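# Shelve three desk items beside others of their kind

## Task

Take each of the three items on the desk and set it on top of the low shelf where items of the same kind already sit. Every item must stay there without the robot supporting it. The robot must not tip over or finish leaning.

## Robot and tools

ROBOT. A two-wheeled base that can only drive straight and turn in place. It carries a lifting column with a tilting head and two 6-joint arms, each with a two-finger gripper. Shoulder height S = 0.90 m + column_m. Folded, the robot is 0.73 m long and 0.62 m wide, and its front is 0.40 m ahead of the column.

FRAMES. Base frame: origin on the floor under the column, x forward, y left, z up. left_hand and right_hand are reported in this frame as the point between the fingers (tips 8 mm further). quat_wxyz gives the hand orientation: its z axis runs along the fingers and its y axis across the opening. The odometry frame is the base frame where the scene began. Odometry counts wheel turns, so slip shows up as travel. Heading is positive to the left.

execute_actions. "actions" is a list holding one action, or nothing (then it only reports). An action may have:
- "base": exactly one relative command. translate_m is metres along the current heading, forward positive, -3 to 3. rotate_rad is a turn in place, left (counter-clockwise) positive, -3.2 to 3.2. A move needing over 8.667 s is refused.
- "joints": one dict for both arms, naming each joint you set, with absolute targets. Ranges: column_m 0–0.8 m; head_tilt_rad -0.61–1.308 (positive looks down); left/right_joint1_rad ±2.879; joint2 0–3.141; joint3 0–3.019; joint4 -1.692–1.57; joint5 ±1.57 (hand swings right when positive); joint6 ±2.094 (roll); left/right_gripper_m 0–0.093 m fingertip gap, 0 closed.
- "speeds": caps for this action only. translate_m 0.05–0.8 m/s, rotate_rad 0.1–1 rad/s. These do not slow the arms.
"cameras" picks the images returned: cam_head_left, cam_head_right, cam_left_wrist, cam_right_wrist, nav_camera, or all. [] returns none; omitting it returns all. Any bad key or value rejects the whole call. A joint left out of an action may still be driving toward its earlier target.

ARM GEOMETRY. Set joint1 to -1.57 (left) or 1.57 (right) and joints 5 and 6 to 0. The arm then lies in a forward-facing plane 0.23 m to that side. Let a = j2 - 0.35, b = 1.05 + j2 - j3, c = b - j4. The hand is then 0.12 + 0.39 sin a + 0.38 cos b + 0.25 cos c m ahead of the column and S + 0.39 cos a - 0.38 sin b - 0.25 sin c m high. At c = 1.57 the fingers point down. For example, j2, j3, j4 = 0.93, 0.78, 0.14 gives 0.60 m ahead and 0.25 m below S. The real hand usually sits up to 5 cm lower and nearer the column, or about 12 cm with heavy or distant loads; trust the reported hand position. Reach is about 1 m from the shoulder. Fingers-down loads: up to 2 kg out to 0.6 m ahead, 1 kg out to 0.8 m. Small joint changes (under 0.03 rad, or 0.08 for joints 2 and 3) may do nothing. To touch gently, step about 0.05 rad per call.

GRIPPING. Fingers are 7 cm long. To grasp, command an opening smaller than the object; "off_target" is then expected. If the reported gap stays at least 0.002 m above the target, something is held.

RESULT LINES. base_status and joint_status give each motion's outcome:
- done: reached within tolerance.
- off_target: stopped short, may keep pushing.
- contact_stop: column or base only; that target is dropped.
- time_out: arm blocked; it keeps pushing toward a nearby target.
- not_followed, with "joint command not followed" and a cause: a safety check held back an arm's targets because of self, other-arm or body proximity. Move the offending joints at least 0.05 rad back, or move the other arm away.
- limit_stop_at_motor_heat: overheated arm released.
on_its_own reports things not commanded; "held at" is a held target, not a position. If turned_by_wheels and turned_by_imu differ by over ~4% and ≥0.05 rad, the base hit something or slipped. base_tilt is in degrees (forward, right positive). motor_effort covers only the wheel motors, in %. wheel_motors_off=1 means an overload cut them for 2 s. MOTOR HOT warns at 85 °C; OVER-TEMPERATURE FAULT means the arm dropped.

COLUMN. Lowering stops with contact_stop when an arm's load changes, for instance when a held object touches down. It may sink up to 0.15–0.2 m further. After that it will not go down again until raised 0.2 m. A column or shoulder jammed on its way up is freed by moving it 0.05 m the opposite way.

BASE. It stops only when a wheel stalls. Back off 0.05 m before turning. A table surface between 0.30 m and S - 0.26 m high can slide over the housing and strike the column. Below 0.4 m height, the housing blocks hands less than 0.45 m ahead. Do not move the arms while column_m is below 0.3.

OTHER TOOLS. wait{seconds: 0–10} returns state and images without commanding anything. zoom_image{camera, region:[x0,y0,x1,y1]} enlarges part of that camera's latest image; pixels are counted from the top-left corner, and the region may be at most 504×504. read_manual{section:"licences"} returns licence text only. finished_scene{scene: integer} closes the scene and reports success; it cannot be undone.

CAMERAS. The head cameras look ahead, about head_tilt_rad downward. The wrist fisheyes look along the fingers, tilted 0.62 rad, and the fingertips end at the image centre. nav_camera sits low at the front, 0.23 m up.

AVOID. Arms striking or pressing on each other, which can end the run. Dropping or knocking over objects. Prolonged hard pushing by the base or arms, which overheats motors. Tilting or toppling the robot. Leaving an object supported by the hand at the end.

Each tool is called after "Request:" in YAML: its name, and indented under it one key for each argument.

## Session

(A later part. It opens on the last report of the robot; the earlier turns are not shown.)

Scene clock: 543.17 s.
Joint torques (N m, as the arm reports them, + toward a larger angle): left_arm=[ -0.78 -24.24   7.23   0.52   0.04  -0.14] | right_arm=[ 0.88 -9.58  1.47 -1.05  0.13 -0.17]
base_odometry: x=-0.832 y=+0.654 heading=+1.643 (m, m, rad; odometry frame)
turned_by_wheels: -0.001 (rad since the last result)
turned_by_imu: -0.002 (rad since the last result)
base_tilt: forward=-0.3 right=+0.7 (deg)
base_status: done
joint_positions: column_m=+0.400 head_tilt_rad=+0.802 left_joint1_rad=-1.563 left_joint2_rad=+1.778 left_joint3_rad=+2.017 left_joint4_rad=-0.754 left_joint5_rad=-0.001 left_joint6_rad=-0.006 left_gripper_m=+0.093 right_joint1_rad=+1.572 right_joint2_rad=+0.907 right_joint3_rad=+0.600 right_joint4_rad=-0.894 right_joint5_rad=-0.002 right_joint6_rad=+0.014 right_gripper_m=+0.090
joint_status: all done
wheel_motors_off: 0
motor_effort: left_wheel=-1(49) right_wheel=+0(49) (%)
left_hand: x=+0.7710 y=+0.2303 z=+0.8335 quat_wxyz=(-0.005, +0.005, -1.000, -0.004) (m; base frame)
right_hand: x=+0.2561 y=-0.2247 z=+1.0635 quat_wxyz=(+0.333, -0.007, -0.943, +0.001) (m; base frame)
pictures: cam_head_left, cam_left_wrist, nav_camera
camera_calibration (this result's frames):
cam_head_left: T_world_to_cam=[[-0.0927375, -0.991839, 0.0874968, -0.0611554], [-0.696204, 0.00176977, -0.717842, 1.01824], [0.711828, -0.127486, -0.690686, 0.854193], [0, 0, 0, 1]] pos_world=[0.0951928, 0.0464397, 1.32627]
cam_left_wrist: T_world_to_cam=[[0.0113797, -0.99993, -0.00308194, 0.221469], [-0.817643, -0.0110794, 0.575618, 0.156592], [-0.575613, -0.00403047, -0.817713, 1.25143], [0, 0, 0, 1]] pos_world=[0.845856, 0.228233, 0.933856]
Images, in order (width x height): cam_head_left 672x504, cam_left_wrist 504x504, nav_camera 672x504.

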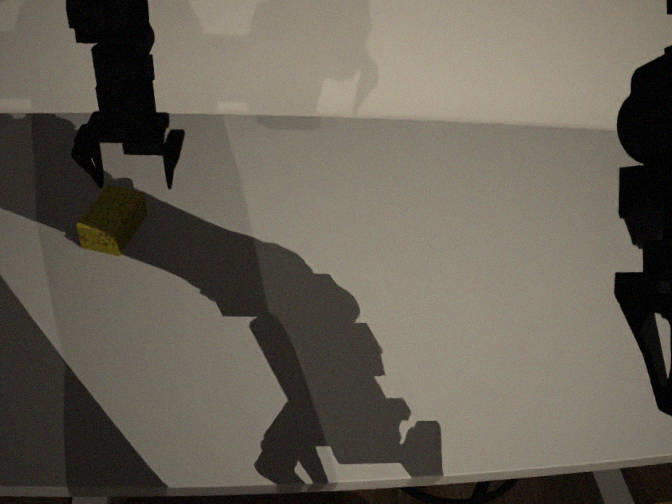

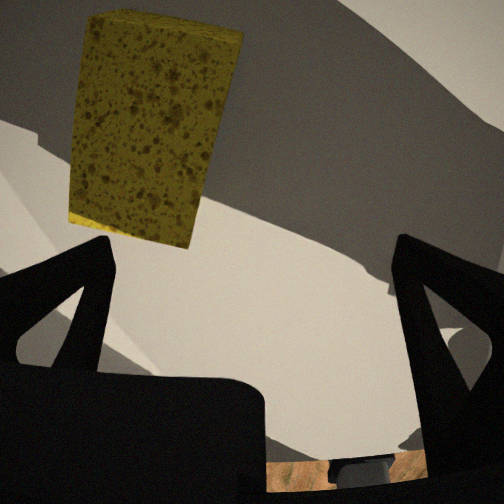

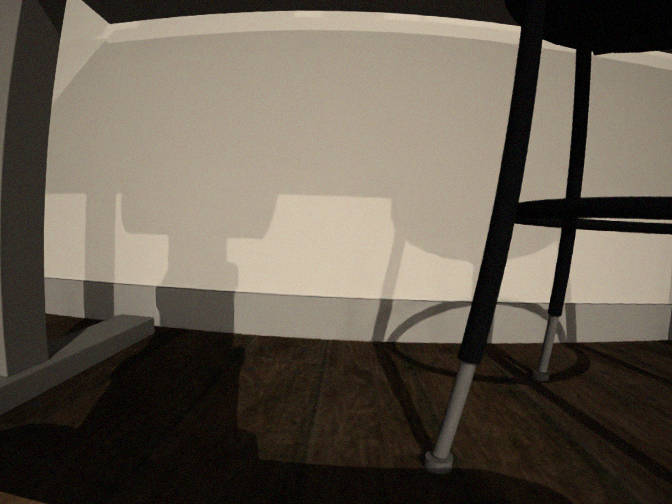

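Request:
execute_actions:
  actions:
    - {"joints": {"column_m": 0.355, "left_joint1_rad": -1.50, "left_joint6_rad": 0.29}}
  cameras: ["cam_left_wrist"]

Scene clock: 561.53 s.
Joint torques (N m, as the arm reports them, + toward a larger angle): left_arm=[  0.06 -24.61   7.31   0.66  -0.03  -0.1 ] | right_arm=[ 0.42 -9.83  1.46 -1.12  0.11 -0.18]
base_odometry: x=-0.832 y=+0.654 heading=+1.643 (m, m, rad; odometry frame)
turned_by_wheels: +0.000 (rad since the last result)
turned_by_imu: +0.001 (rad since the last result)
base_tilt: forward=-0.3 right=+0.7 (deg)
base_status: not commanded
joint_positions: column_m=+0.355 head_tilt_rad=+0.802 left_joint1_rad=-1.492 left_joint2_rad=+1.778 left_joint3_rad=+2.017 left_joint4_rad=-0.754 left_joint5_rad=+0.000 left_joint6_rad=+0.282 left_gripper_m=+0.093 right_joint1_rad=+1.572 right_joint2_rad=+0.907 right_joint3_rad=+0.600 right_joint4_rad=-0.894 right_joint5_rad=-0.002 right_joint6_rad=+0.014 right_gripper_m=+0.090
joint_status: all done
wheel_motors_off: 0
motor_effort: left_wheel=-2(2) right_wheel=+1(2) (%)
left_hand: x=+0.7699 y=+0.2834 z=+0.7906 quat_wxyz=(+0.000, -0.121, -0.992, -0.034) (m; base frame)
right_hand: x=+0.2561 y=-0.2247 z=+1.0186 quat_wxyz=(+0.333, -0.007, -0.943, +0.001) (m; base frame)
pictures: cam_left_wrist
camera_calibration (this result's frames):
cam_left_wrist: T_world_to_cam=[[-0.238847, -0.968945, -0.0640151, 0.506514], [-0.792839, 0.156524, 0.588988, 0.103789], [-0.560677, 0.191432, -0.805602, 1.13944], [0, 0, 0, 1]] pos_world=[0.842124, 0.256414, 0.889227]
Images, in order (width x height): cam_left_wrist 504x504.

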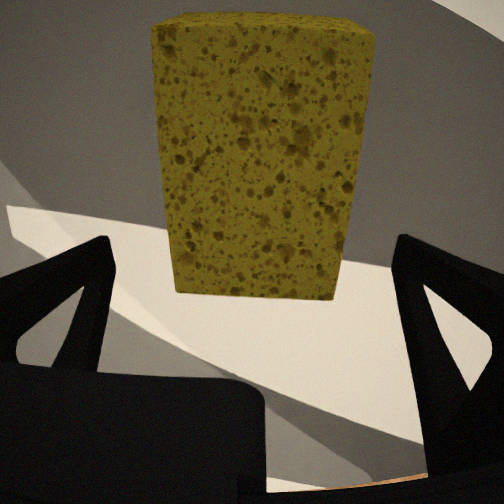

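Request:
execute_actions:
  actions:
    - {"joints": {"column_m": 0.306}}
  cameras: ["cam_left_wrist"]

Request:
execute_actions:
  actions:
    - {"joints": {"left_gripper_m": 0.04}}
  cameras: ["cam_left_wrist", "cam_head_left"]

Scene clock: 569.67 s.
Joint torques (N m, as the arm reports them, + toward a larger angle): left_arm=[ -0.16 -24.87   7.2    0.69   0.03  -0.14] | right_arm=[  0.   -10.09   1.41  -1.05   0.11  -0.18]
base_odometry: x=-0.832 y=+0.654 heading=+1.643 (m, m, rad; odometry frame)
turned_by_wheels: +0.000 (rad since the last result)
turned_by_imu: +0.001 (rad since the last result)
base_tilt: forward=-0.2 right=+0.7 (deg)
base_status: not commanded
joint_positions: column_m=+0.306 head_tilt_rad=+0.802 left_joint1_rad=-1.492 left_joint2_rad=+1.778 left_joint3_rad=+2.017 left_joint4_rad=-0.754 left_joint5_rad=+0.000 left_joint6_rad=+0.282 left_gripper_m=+0.093 right_joint1_rad=+1.572 right_joint2_rad=+0.907 right_joint3_rad=+0.600 right_joint4_rad=-0.894 right_joint5_rad=-0.002 right_joint6_rad=+0.014 right_gripper_m=+0.090
joint_status: all done
wheel_motors_off: 0
motor_effort: left_wheel=-2(1) right_wheel=+1(1) (%)
left_hand: x=+0.7699 y=+0.2834 z=+0.7416 quat_wxyz=(+0.000, -0.121, -0.992, -0.034) (m; base frame)
right_hand: x=+0.2561 y=-0.2247 z=+0.9696 quat_wxyz=(+0.333, -0.007, -0.943, +0.001) (m; base frame)
pictures: cam_left_wrist
camera_calibration (this result's frames):
cam_left_wrist: T_world_to_cam=[[-0.238847, -0.968945, -0.0640151, 0.503377], [-0.792839, 0.156524, 0.588988, 0.132647], [-0.560677, 0.191432, -0.805602, 1.09997], [0, 0, 0, 1]] pos_world=[0.842124, 0.256414, 0.840231]
Images, in order (width x height): cam_left_wrist 504x504.

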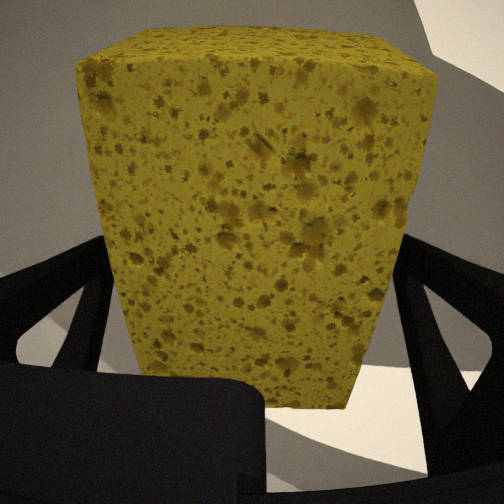

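Scene clock: 570.27 s.
Joint torques (N m, as the arm reports them, + toward a larger angle): left_arm=[  0.9  -24.49   7.24   0.46  -0.03  -0.08] | right_arm=[ 0.44 -9.96  1.47 -1.1   0.14 -0.18]
base_odometry: x=-0.832 y=+0.654 heading=+1.643 (m, m, rad; odometry frame)
turned_by_wheels: +0.000 (rad since the last result)
turned_by_imu: +0.000 (rad since the last result)
base_tilt: forward=-0.3 right=+0.7 (deg)
base_status: not commanded
joint_positions: column_m=+0.306 head_tilt_rad=+0.802 left_joint1_rad=-1.492 left_joint2_rad=+1.778 left_joint3_rad=+2.017 left_joint4_rad=-0.754 left_joint5_rad=+0.000 left_joint6_rad=+0.282 left_gripper_m=+0.060 right_joint1_rad=+1.572 right_joint2_rad=+0.907 right_joint3_rad=+0.600 right_joint4_rad=-0.894 right_joint5_rad=-0.002 right_joint6_rad=+0.014 right_gripper_m=+0.090
joint_status: left_gripper_m off_target (ended at +0.060, target +0.040)
wheel_motors_off: 0
motor_effort: left_wheel=-2(2) right_wheel=+2(1) (%)
left_hand: x=+0.7699 y=+0.2834 z=+0.7416 quat_wxyz=(+0.000, -0.121, -0.992, -0.034) (m; base frame)
right_hand: x=+0.2561 y=-0.2247 z=+0.9696 quat_wxyz=(+0.333, -0.007, -0.943, +0.001) (m; base frame)
pictures: cam_head_left, cam_left_wrist
camera_calibration (this result's frames):
cam_head_left: T_world_to_cam=[[-0.0927375, -0.991839, 0.0874968, -0.0529429], [-0.696204, 0.00176977, -0.717842, 0.950863], [0.711828, -0.127486, -0.690686, 0.789365], [0, 0, 0, 1]] pos_world=[0.0951928, 0.0464397, 1.23241]
cam_left_wrist: T_world_to_cam=[[-0.238847, -0.968945, -0.0640151, 0.503377], [-0.792839, 0.156524, 0.588988, 0.132647], [-0.560677, 0.191432, -0.805602, 1.09997], [0, 0, 0, 1]] pos_world=[0.842124, 0.256414, 0.840231]
Images, in order (width x height): cam_head_left 672x504, cam_left_wrist 504x504.

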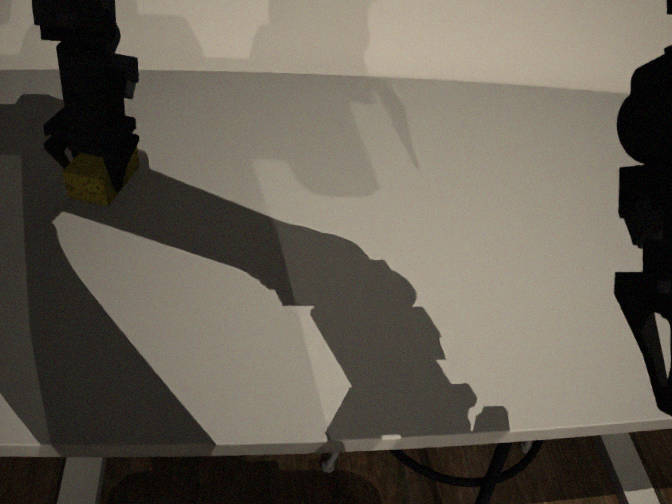

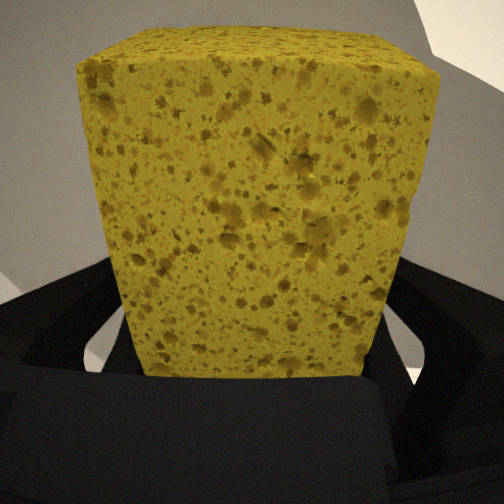

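Request:
execute_actions:
  actions:
    - {"base": {"rotate_rad": -2.37}, "joints": {"column_m": 0.34, "head_tilt_rad": 0.4}}
  cameras: ["cam_head_left", "nav_camera"]

Scene clock: 598.30 s.
Joint torques (N m, as the arm reports them, + toward a larger angle): left_arm=[  0.97 -24.04   7.31   0.41   0.03  -0.08] | right_arm=[ 0.48 -9.64  1.32 -1.    0.1  -0.17]
base_odometry: x=-0.832 y=+0.654 heading=-0.726 (m, m, rad; odometry frame)
turned_by_wheels: -2.369 (rad since the last result)
turned_by_imu: -2.365 (rad since the last result)
base_tilt: forward=-0.3 right=+0.8 (deg)
base_status: done
joint_positions: column_m=+0.340 head_tilt_rad=+0.418 left_joint1_rad=-1.501 left_joint2_rad=+1.778 left_joint3_rad=+2.017 left_joint4_rad=-0.754 left_joint5_rad=-0.001 left_joint6_rad=+0.282 left_gripper_m=+0.060 right_joint1_rad=+1.572 right_joint2_rad=+0.907 right_joint3_rad=+0.600 right_joint4_rad=-0.894 right_joint5_rad=-0.002 right_joint6_rad=+0.014 right_gripper_m=+0.090
joint_status: all done
wheel_motors_off: 0
motor_effort: left_wheel=+5(46) right_wheel=-5(56) (%)
left_hand: x=+0.7703 y=+0.2773 z=+0.7751 quat_wxyz=(+0.000, -0.123, -0.992, -0.031) (m; base frame)
right_hand: x=+0.2561 y=-0.2247 z=+1.0035 quat_wxyz=(+0.333, -0.006, -0.943, +0.001) (m; base frame)
pictures: cam_head_left, nav_camera
camera_calibration (this result's frames):
cam_head_left: T_world_to_cam=[[-0.118762, -0.991839, 0.0463847, -0.0000935473], [-0.376594, 0.00176977, -0.926377, 1.23569], [0.918734, -0.127486, -0.373731, 0.382153], [0, 0, 0, 1]] pos_world=[0.114244, 0.0464397, 1.28754]
Images, in order (width x height): cam_head_left 672x504, nav_camera 672x504.

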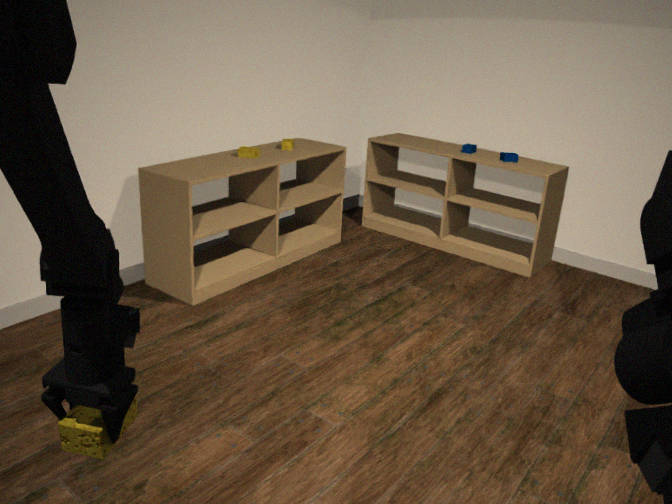

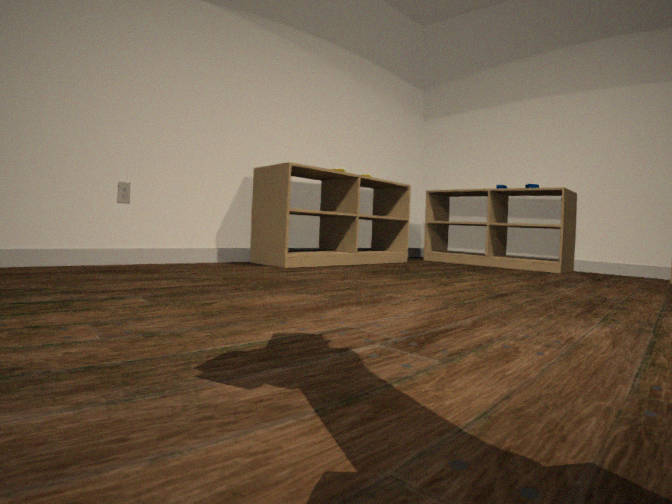

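Request:
execute_actions:
  actions:
    - {"base": {"translate_m": 2.15}, "joints": {"column_m": 0.235, "head_tilt_rad": 0.8}}
  cameras: ["cam_head_left", "cam_left_wrist", "nav_camera"]

Scene clock: 612.40 s.
Joint torques (N m, as the arm reports them, + toward a larger angle): left_arm=[  1.03 -23.88   7.34   0.55   0.04  -0.13] | right_arm=[ 0.16 -9.68  1.18 -1.    0.13 -0.2 ]
base_odometry: x=+0.775 y=-0.774 heading=-0.727 (m, m, rad; odometry frame)
turned_by_wheels: -0.001 (rad since the last result)
turned_by_imu: -0.002 (rad since the last result)
base_tilt: forward=-0.3 right=+0.7 (deg)
base_status: done
joint_positions: column_m=+0.235 head_tilt_rad=+0.803 left_joint1_rad=-1.501 left_joint2_rad=+1.778 left_joint3_rad=+2.017 left_joint4_rad=-0.755 left_joint5_rad=-0.001 left_joint6_rad=+0.282 left_gripper_m=+0.060 right_joint1_rad=+1.572 right_joint2_rad=+0.907 right_joint3_rad=+0.600 right_joint4_rad=-0.894 right_joint5_rad=-0.002 right_joint6_rad=+0.014 right_gripper_m=+0.090
joint_status: all done
wheel_motors_off: 0
motor_effort: left_wheel=+0(49) right_wheel=+0(50) (%)
left_hand: x=+0.7702 y=+0.2773 z=+0.6703 quat_wxyz=(+0.000, -0.123, -0.992, -0.031) (m; base frame)
right_hand: x=+0.2561 y=-0.2247 z=+0.8986 quat_wxyz=(+0.333, -0.006, -0.943, +0.001) (m; base frame)
pictures: cam_head_left, cam_left_wrist, nav_camera
camera_calibration (this result's frames):
cam_head_left: T_world_to_cam=[[-0.0927248, -0.991839, 0.0875102, -0.0467474], [-0.696308, 0.00176977, -0.717741, 0.899777], [0.711729, -0.127486, -0.690789, 0.740455], [0, 0, 0, 1]] pos_world=[0.0951842, 0.0464397, 1.1614]
cam_left_wrist: T_world_to_cam=[[-0.242905, -0.968338, -0.0576014, 0.491557], [-0.791932, 0.163661, 0.588268, 0.1736], [-0.560215, 0.18851, -0.806612, 1.04497], [0, 0, 0, 1]] pos_world=[0.842292, 0.250594, 0.76908]
Images, in order (width x height): cam_head_left 672x504, cam_left_wrist 504x504, nav_camera 672x504.

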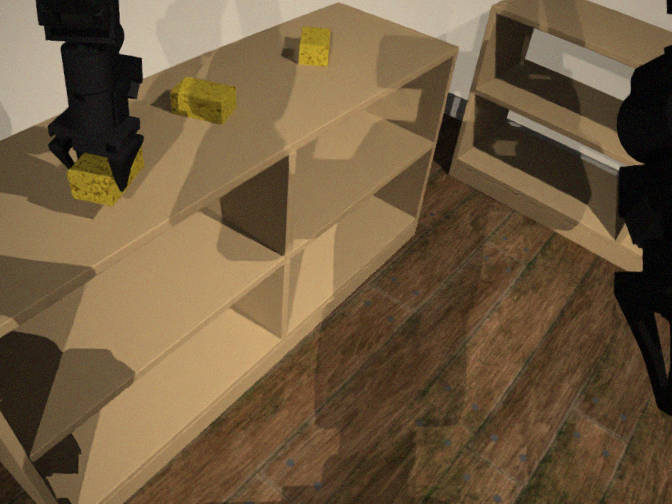

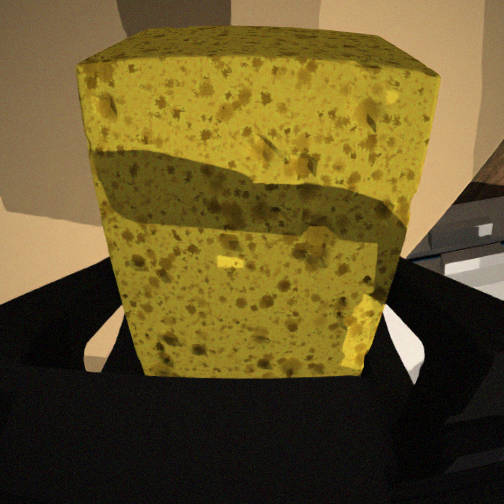

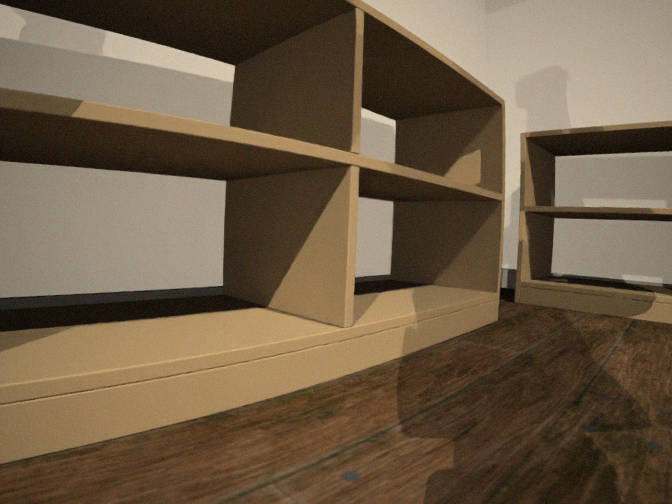

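Request:
execute_actions:
  actions:
    - {"base": {"rotate_rad": 0.16}, "joints": {"column_m": 0.207}}
  cameras: ["cam_head_left", "cam_left_wrist"]

Request:
execute_actions:
  actions:
    - {"joints": {"column_m": 0.198}}
  cameras: ["cam_head_left", "cam_left_wrist"]

Scene clock: 624.80 s.
Joint torques (N m, as the arm reports them, + toward a larger angle): left_arm=[  0.27 -24.18   7.21   0.64   0.01  -0.08] | right_arm=[ 0.57 -9.68  1.38 -1.12  0.15 -0.2 ]
base_odometry: x=+0.775 y=-0.774 heading=-0.569 (m, m, rad; odometry frame)
turned_by_wheels: +0.158 (rad since the last result)
turned_by_imu: +0.159 (rad since the last result)
base_tilt: forward=-0.3 right=+0.7 (deg)
base_status: done
joint_positions: column_m=+0.207 head_tilt_rad=+0.803 left_joint1_rad=-1.494 left_joint2_rad=+1.778 left_joint3_rad=+2.017 left_joint4_rad=-0.755 left_joint5_rad=+0.000 left_joint6_rad=+0.283 left_gripper_m=+0.060 right_joint1_rad=+1.572 right_joint2_rad=+0.907 right_joint3_rad=+0.600 right_joint4_rad=-0.894 right_joint5_rad=-0.002 right_joint6_rad=+0.014 right_gripper_m=+0.090
joint_status: all done
wheel_motors_off: 0
motor_effort: left_wheel=-1(51) right_wheel=-1(34) (%)
left_hand: x=+0.7700 y=+0.2823 z=+0.6426 quat_wxyz=(+0.000, -0.122, -0.992, -0.034) (m; base frame)
right_hand: x=+0.2561 y=-0.2247 z=+0.8706 quat_wxyz=(+0.333, -0.006, -0.943, +0.001) (m; base frame)
pictures: cam_head_left, cam_left_wrist
camera_calibration (this result's frames):
cam_head_left: T_world_to_cam=[[-0.0927248, -0.991839, 0.0875102, -0.044297], [-0.696308, 0.00176977, -0.717741, 0.879679], [0.711729, -0.127486, -0.690789, 0.721112], [0, 0, 0, 1]] pos_world=[0.0951842, 0.0464397, 1.13339]
cam_left_wrist: T_world_to_cam=[[-0.239953, -0.968739, -0.0629919, 0.49614], [-0.792416, 0.157968, 0.589172, 0.190304], [-0.560803, 0.191289, -0.805548, 1.02057], [0, 0, 0, 1]] pos_world=[0.842189, 0.255344, 0.74125]
Images, in order (width x height): cam_head_left 672x504, cam_left_wrist 504x504.

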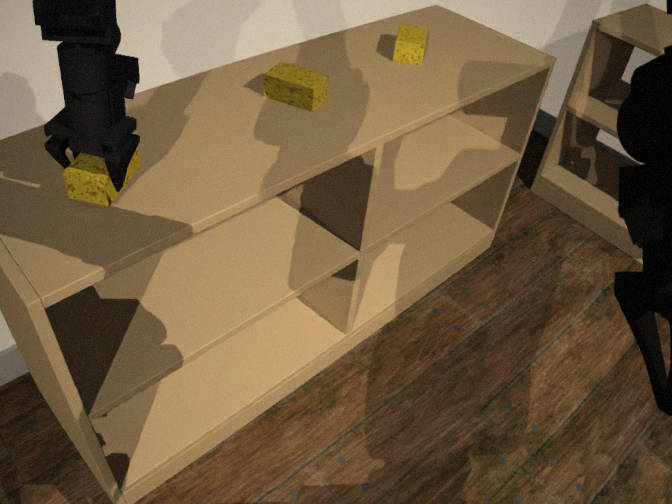

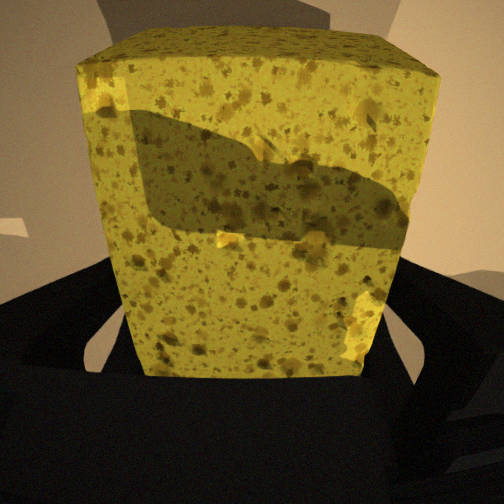

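Scene clock: 625.47 s.
Joint torques (N m, as the arm reports them, + toward a larger angle): left_arm=[  0.65 -24.33   7.24   0.41   0.04  -0.1 ] | right_arm=[ 0.16 -9.96  1.37 -1.16  0.07 -0.21]
base_odometry: x=+0.775 y=-0.774 heading=-0.569 (m, m, rad; odometry frame)
turned_by_wheels: +0.000 (rad since the last result)
turned_by_imu: +0.000 (rad since the last result)
base_tilt: forward=-0.3 right=+0.7 (deg)
base_status: not commanded
joint_positions: column_m=+0.198 head_tilt_rad=+0.803 left_joint1_rad=-1.494 left_joint2_rad=+1.778 left_joint3_rad=+2.017 left_joint4_rad=-0.755 left_joint5_rad=+0.000 left_joint6_rad=+0.283 left_gripper_m=+0.060 right_joint1_rad=+1.572 right_joint2_rad=+0.907 right_joint3_rad=+0.600 right_joint4_rad=-0.894 right_joint5_rad=-0.002 right_joint6_rad=+0.014 right_gripper_m=+0.090
joint_status: all done
wheel_motors_off: 0
motor_effort: left_wheel=-3(1) right_wheel=+2(2) (%)
left_hand: x=+0.7700 y=+0.2823 z=+0.6336 quat_wxyz=(+0.000, -0.122, -0.992, -0.034) (m; base frame)
right_hand: x=+0.2561 y=-0.2247 z=+0.8616 quat_wxyz=(+0.333, -0.006, -0.943, +0.001) (m; base frame)
pictures: cam_head_left, cam_left_wrist
camera_calibration (this result's frames):
cam_head_left: T_world_to_cam=[[-0.0927248, -0.991839, 0.0875102, -0.0435104], [-0.696308, 0.00176977, -0.717741, 0.873228], [0.711729, -0.127486, -0.690789, 0.714903], [0, 0, 0, 1]] pos_world=[0.0951842, 0.0464397, 1.12441]
cam_left_wrist: T_world_to_cam=[[-0.239953, -0.968739, -0.0629919, 0.495574], [-0.792416, 0.157968, 0.589172, 0.195599], [-0.560803, 0.191289, -0.805548, 1.01333], [0, 0, 0, 1]] pos_world=[0.842189, 0.255344, 0.732262]
Images, in order (width x height): cam_head_left 672x504, cam_left_wrist 504x504.

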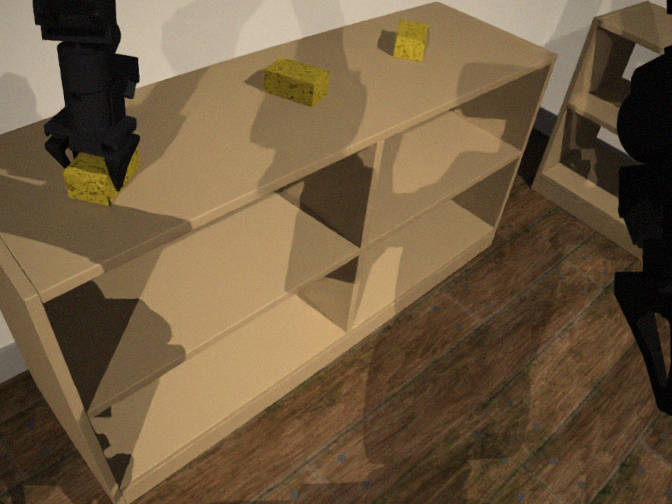

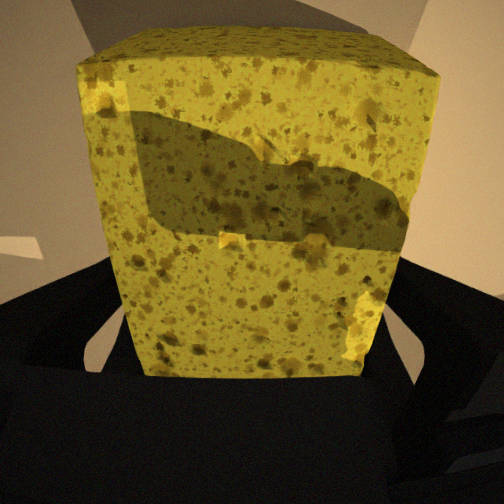

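The shadow now meets the sponge's corner, so it is at the shelf surface. Releasing and lifting clear.

Request:
execute_actions:
  actions:
    - {"joints": {"left_gripper_m": 0.093}}
  cameras: ["cam_left_wrist"]

Request:
execute_actions:
  actions:
    - {"joints": {"column_m": 0.26, "right_joint3_rad": 0.42, "right_joint4_rad": -0.98, "right_joint5_rad": 0.3}}
  cameras: ["cam_head_left", "cam_left_wrist", "cam_right_wrist"]

Scene clock: 632.47 s.
Joint torques (N m, as the arm reports them, + toward a larger angle): left_arm=[  0.21 -24.52   7.27   0.66   0.    -0.05] | right_arm=[ 0.17 -9.5   1.32 -1.15  0.08 -0.16]
base_odometry: x=+0.775 y=-0.774 heading=-0.569 (m, m, rad; odometry frame)
turned_by_wheels: +0.000 (rad since the last result)
turned_by_imu: +0.001 (rad since the last result)
base_tilt: forward=-0.3 right=+0.7 (deg)
base_status: not commanded
joint_positions: column_m=+0.198 head_tilt_rad=+0.803 left_joint1_rad=-1.494 left_joint2_rad=+1.778 left_joint3_rad=+2.017 left_joint4_rad=-0.755 left_joint5_rad=+0.000 left_joint6_rad=+0.283 left_gripper_m=+0.093 right_joint1_rad=+1.572 right_joint2_rad=+0.907 right_joint3_rad=+0.600 right_joint4_rad=-0.894 right_joint5_rad=-0.002 right_joint6_rad=+0.014 right_gripper_m=+0.090
joint_status: all done
wheel_motors_off: 0
motor_effort: left_wheel=-2(2) right_wheel=+2(3) (%)
left_hand: x=+0.7700 y=+0.2823 z=+0.6336 quat_wxyz=(+0.000, -0.122, -0.992, -0.034) (m; base frame)
right_hand: x=+0.2561 y=-0.2247 z=+0.8616 quat_wxyz=(+0.333, -0.006, -0.943, +0.001) (m; base frame)
pictures: cam_left_wrist
camera_calibration (this result's frames):
cam_left_wrist: T_world_to_cam=[[-0.239953, -0.968739, -0.0629919, 0.495574], [-0.792416, 0.157968, 0.589172, 0.195599], [-0.560803, 0.191289, -0.805548, 1.01333], [0, 0, 0, 1]] pos_world=[0.842189, 0.255344, 0.732262]
Images, in order (width x height): cam_left_wrist 504x504.

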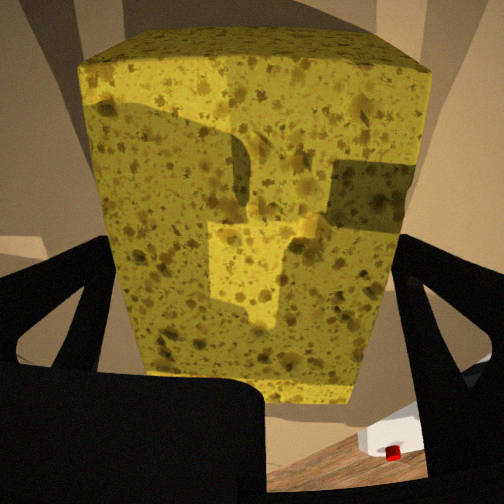

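Scene clock: 633.87 s.
Joint torques (N m, as the arm reports them, + toward a larger angle): left_arm=[ -0.13 -24.23   7.26   0.46  -0.02  -0.11] | right_arm=[ 0.2  -7.83 -0.6  -1.25  0.28 -0.19]
base_odometry: x=+0.775 y=-0.774 heading=-0.569 (m, m, rad; odometry frame)
turned_by_wheels: +0.000 (rad since the last result)
turned_by_imu: +0.000 (rad since the last result)
base_tilt: forward=-0.3 right=+0.7 (deg)
base_status: not commanded
joint_positions: column_m=+0.260 head_tilt_rad=+0.803 left_joint1_rad=-1.494 left_joint2_rad=+1.778 left_joint3_rad=+2.017 left_joint4_rad=-0.755 left_joint5_rad=+0.000 left_joint6_rad=+0.283 left_gripper_m=+0.093 right_joint1_rad=+1.572 right_joint2_rad=+0.907 right_joint3_rad=+0.421 right_joint4_rad=-0.975 right_joint5_rad=+0.297 right_joint6_rad=+0.014 right_gripper_m=+0.090
joint_status: all done
wheel_motors_off: 0
motor_effort: left_wheel=-3(4) right_wheel=+4(5) (%)
left_hand: x=+0.7700 y=+0.2823 z=+0.6955 quat_wxyz=(+0.000, -0.122, -0.992, -0.034) (m; base frame)
right_hand: x=+0.1506 y=-0.2754 z=+0.9653 quat_wxyz=(+0.446, +0.061, -0.883, +0.135) (m; base frame)
pictures: cam_head_left, cam_left_wrist, cam_right_wrist
camera_calibration (this result's frames):
cam_head_left: T_world_to_cam=[[-0.0927244, -0.991839, 0.0875107, -0.0489235], [-0.696311, 0.00176977, -0.717738, 0.917616], [0.711725, -0.127486, -0.690793, 0.757632], [0, 0, 0, 1]] pos_world=[0.0951839, 0.0464397, 1.18626]
cam_left_wrist: T_world_to_cam=[[-0.239953, -0.968739, -0.0629919, 0.49947], [-0.792416, 0.157968, 0.589172, 0.15916], [-0.560803, 0.191289, -0.805548, 1.06315], [0, 0, 0, 1]] pos_world=[0.842189, 0.255344, 0.794111]
cam_right_wrist: T_world_to_cam=[[0.229126, -0.957932, 0.172825, -0.469996], [-0.00757118, 0.175789, 0.984399, -0.904246], [-0.973367, -0.22686, 0.0330251, 0.172242], [0, 0, 0, 1]] pos_world=[0.268497, -0.252193, 0.965677]
Images, in order (width x height): cam_head_left 672x504, cam_left_wrist 504x504, cam_right_wrist 504x504.

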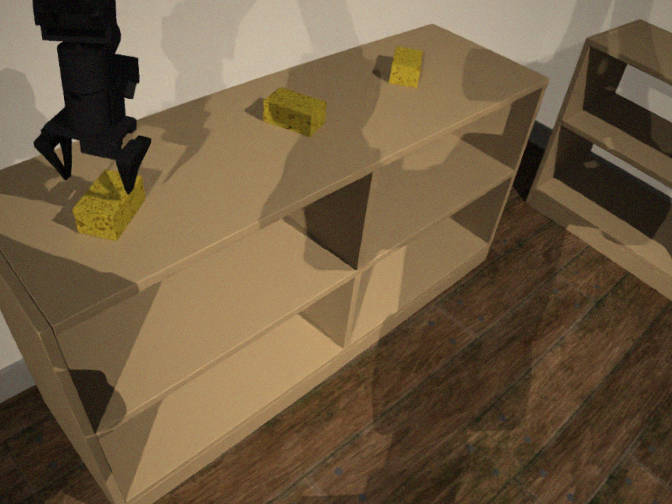

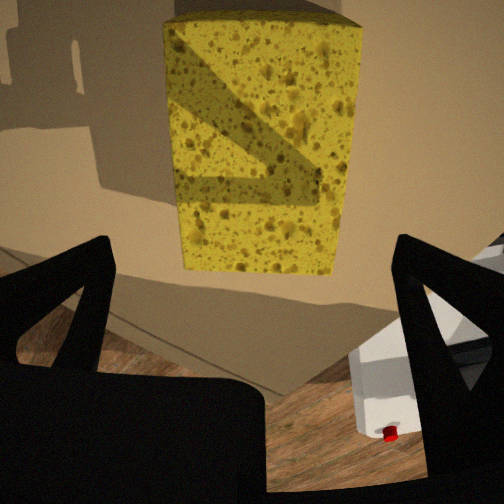

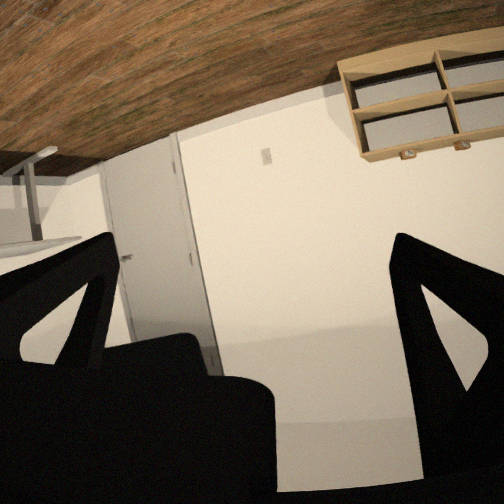

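Request:
execute_actions:
  actions:
    - {"joints": {"right_joint5_rad": 1.05}}
  cameras: ["cam_right_wrist"]

Scene clock: 638.40 s.
Joint torques (N m, as the arm reports them, + toward a larger angle): left_arm=[ -0.05 -24.3    7.16   0.36   0.04  -0.05] | right_arm=[-0.07 -8.01 -0.36 -1.06  0.49 -0.12]
base_odometry: x=+0.775 y=-0.774 heading=-0.569 (m, m, rad; odometry frame)
turned_by_wheels: +0.000 (rad since the last result)
turned_by_imu: +0.001 (rad since the last result)
base_tilt: forward=-0.3 right=+0.8 (deg)
base_status: not commanded
joint_positions: column_m=+0.260 head_tilt_rad=+0.803 left_joint1_rad=-1.494 left_joint2_rad=+1.778 left_joint3_rad=+2.017 left_joint4_rad=-0.755 left_joint5_rad=+0.000 left_joint6_rad=+0.283 left_gripper_m=+0.093 right_joint1_rad=+1.572 right_joint2_rad=+0.907 right_joint3_rad=+0.421 right_joint4_rad=-0.975 right_joint5_rad=+1.047 right_joint6_rad=+0.014 right_gripper_m=+0.090
joint_status: all done
wheel_motors_off: 0
motor_effort: left_wheel=-3(3) right_wheel=+4(4) (%)
left_hand: x=+0.7700 y=+0.2823 z=+0.6955 quat_wxyz=(+0.000, -0.122, -0.992, -0.034) (m; base frame)
right_hand: x=+0.2139 y=-0.3740 z=+1.0115 quat_wxyz=(+0.388, +0.221, -0.774, +0.448) (m; base frame)
pictures: cam_right_wrist
camera_calibration (this result's frames):
cam_right_wrist: T_world_to_cam=[[0.693173, -0.505316, 0.513971, -0.86196], [-0.229774, 0.520959, 0.822074, -0.591124], [-0.683165, -0.687937, 0.245006, -0.238996], [0, 0, 0, 1]] pos_world=[0.298389, -0.292025, 0.987526]
Images, in order (width x height): cam_right_wrist 504x504.

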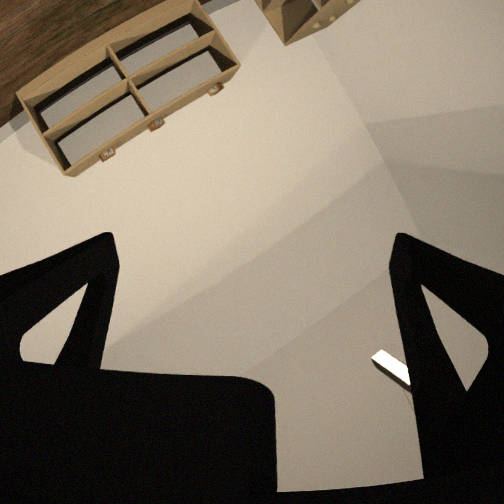

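All three parcels and three tape rolls are visible on their shelves, and the sponge is in place.

Request:
finished_scene:
  scene: 1

The scene is finished: the task was done.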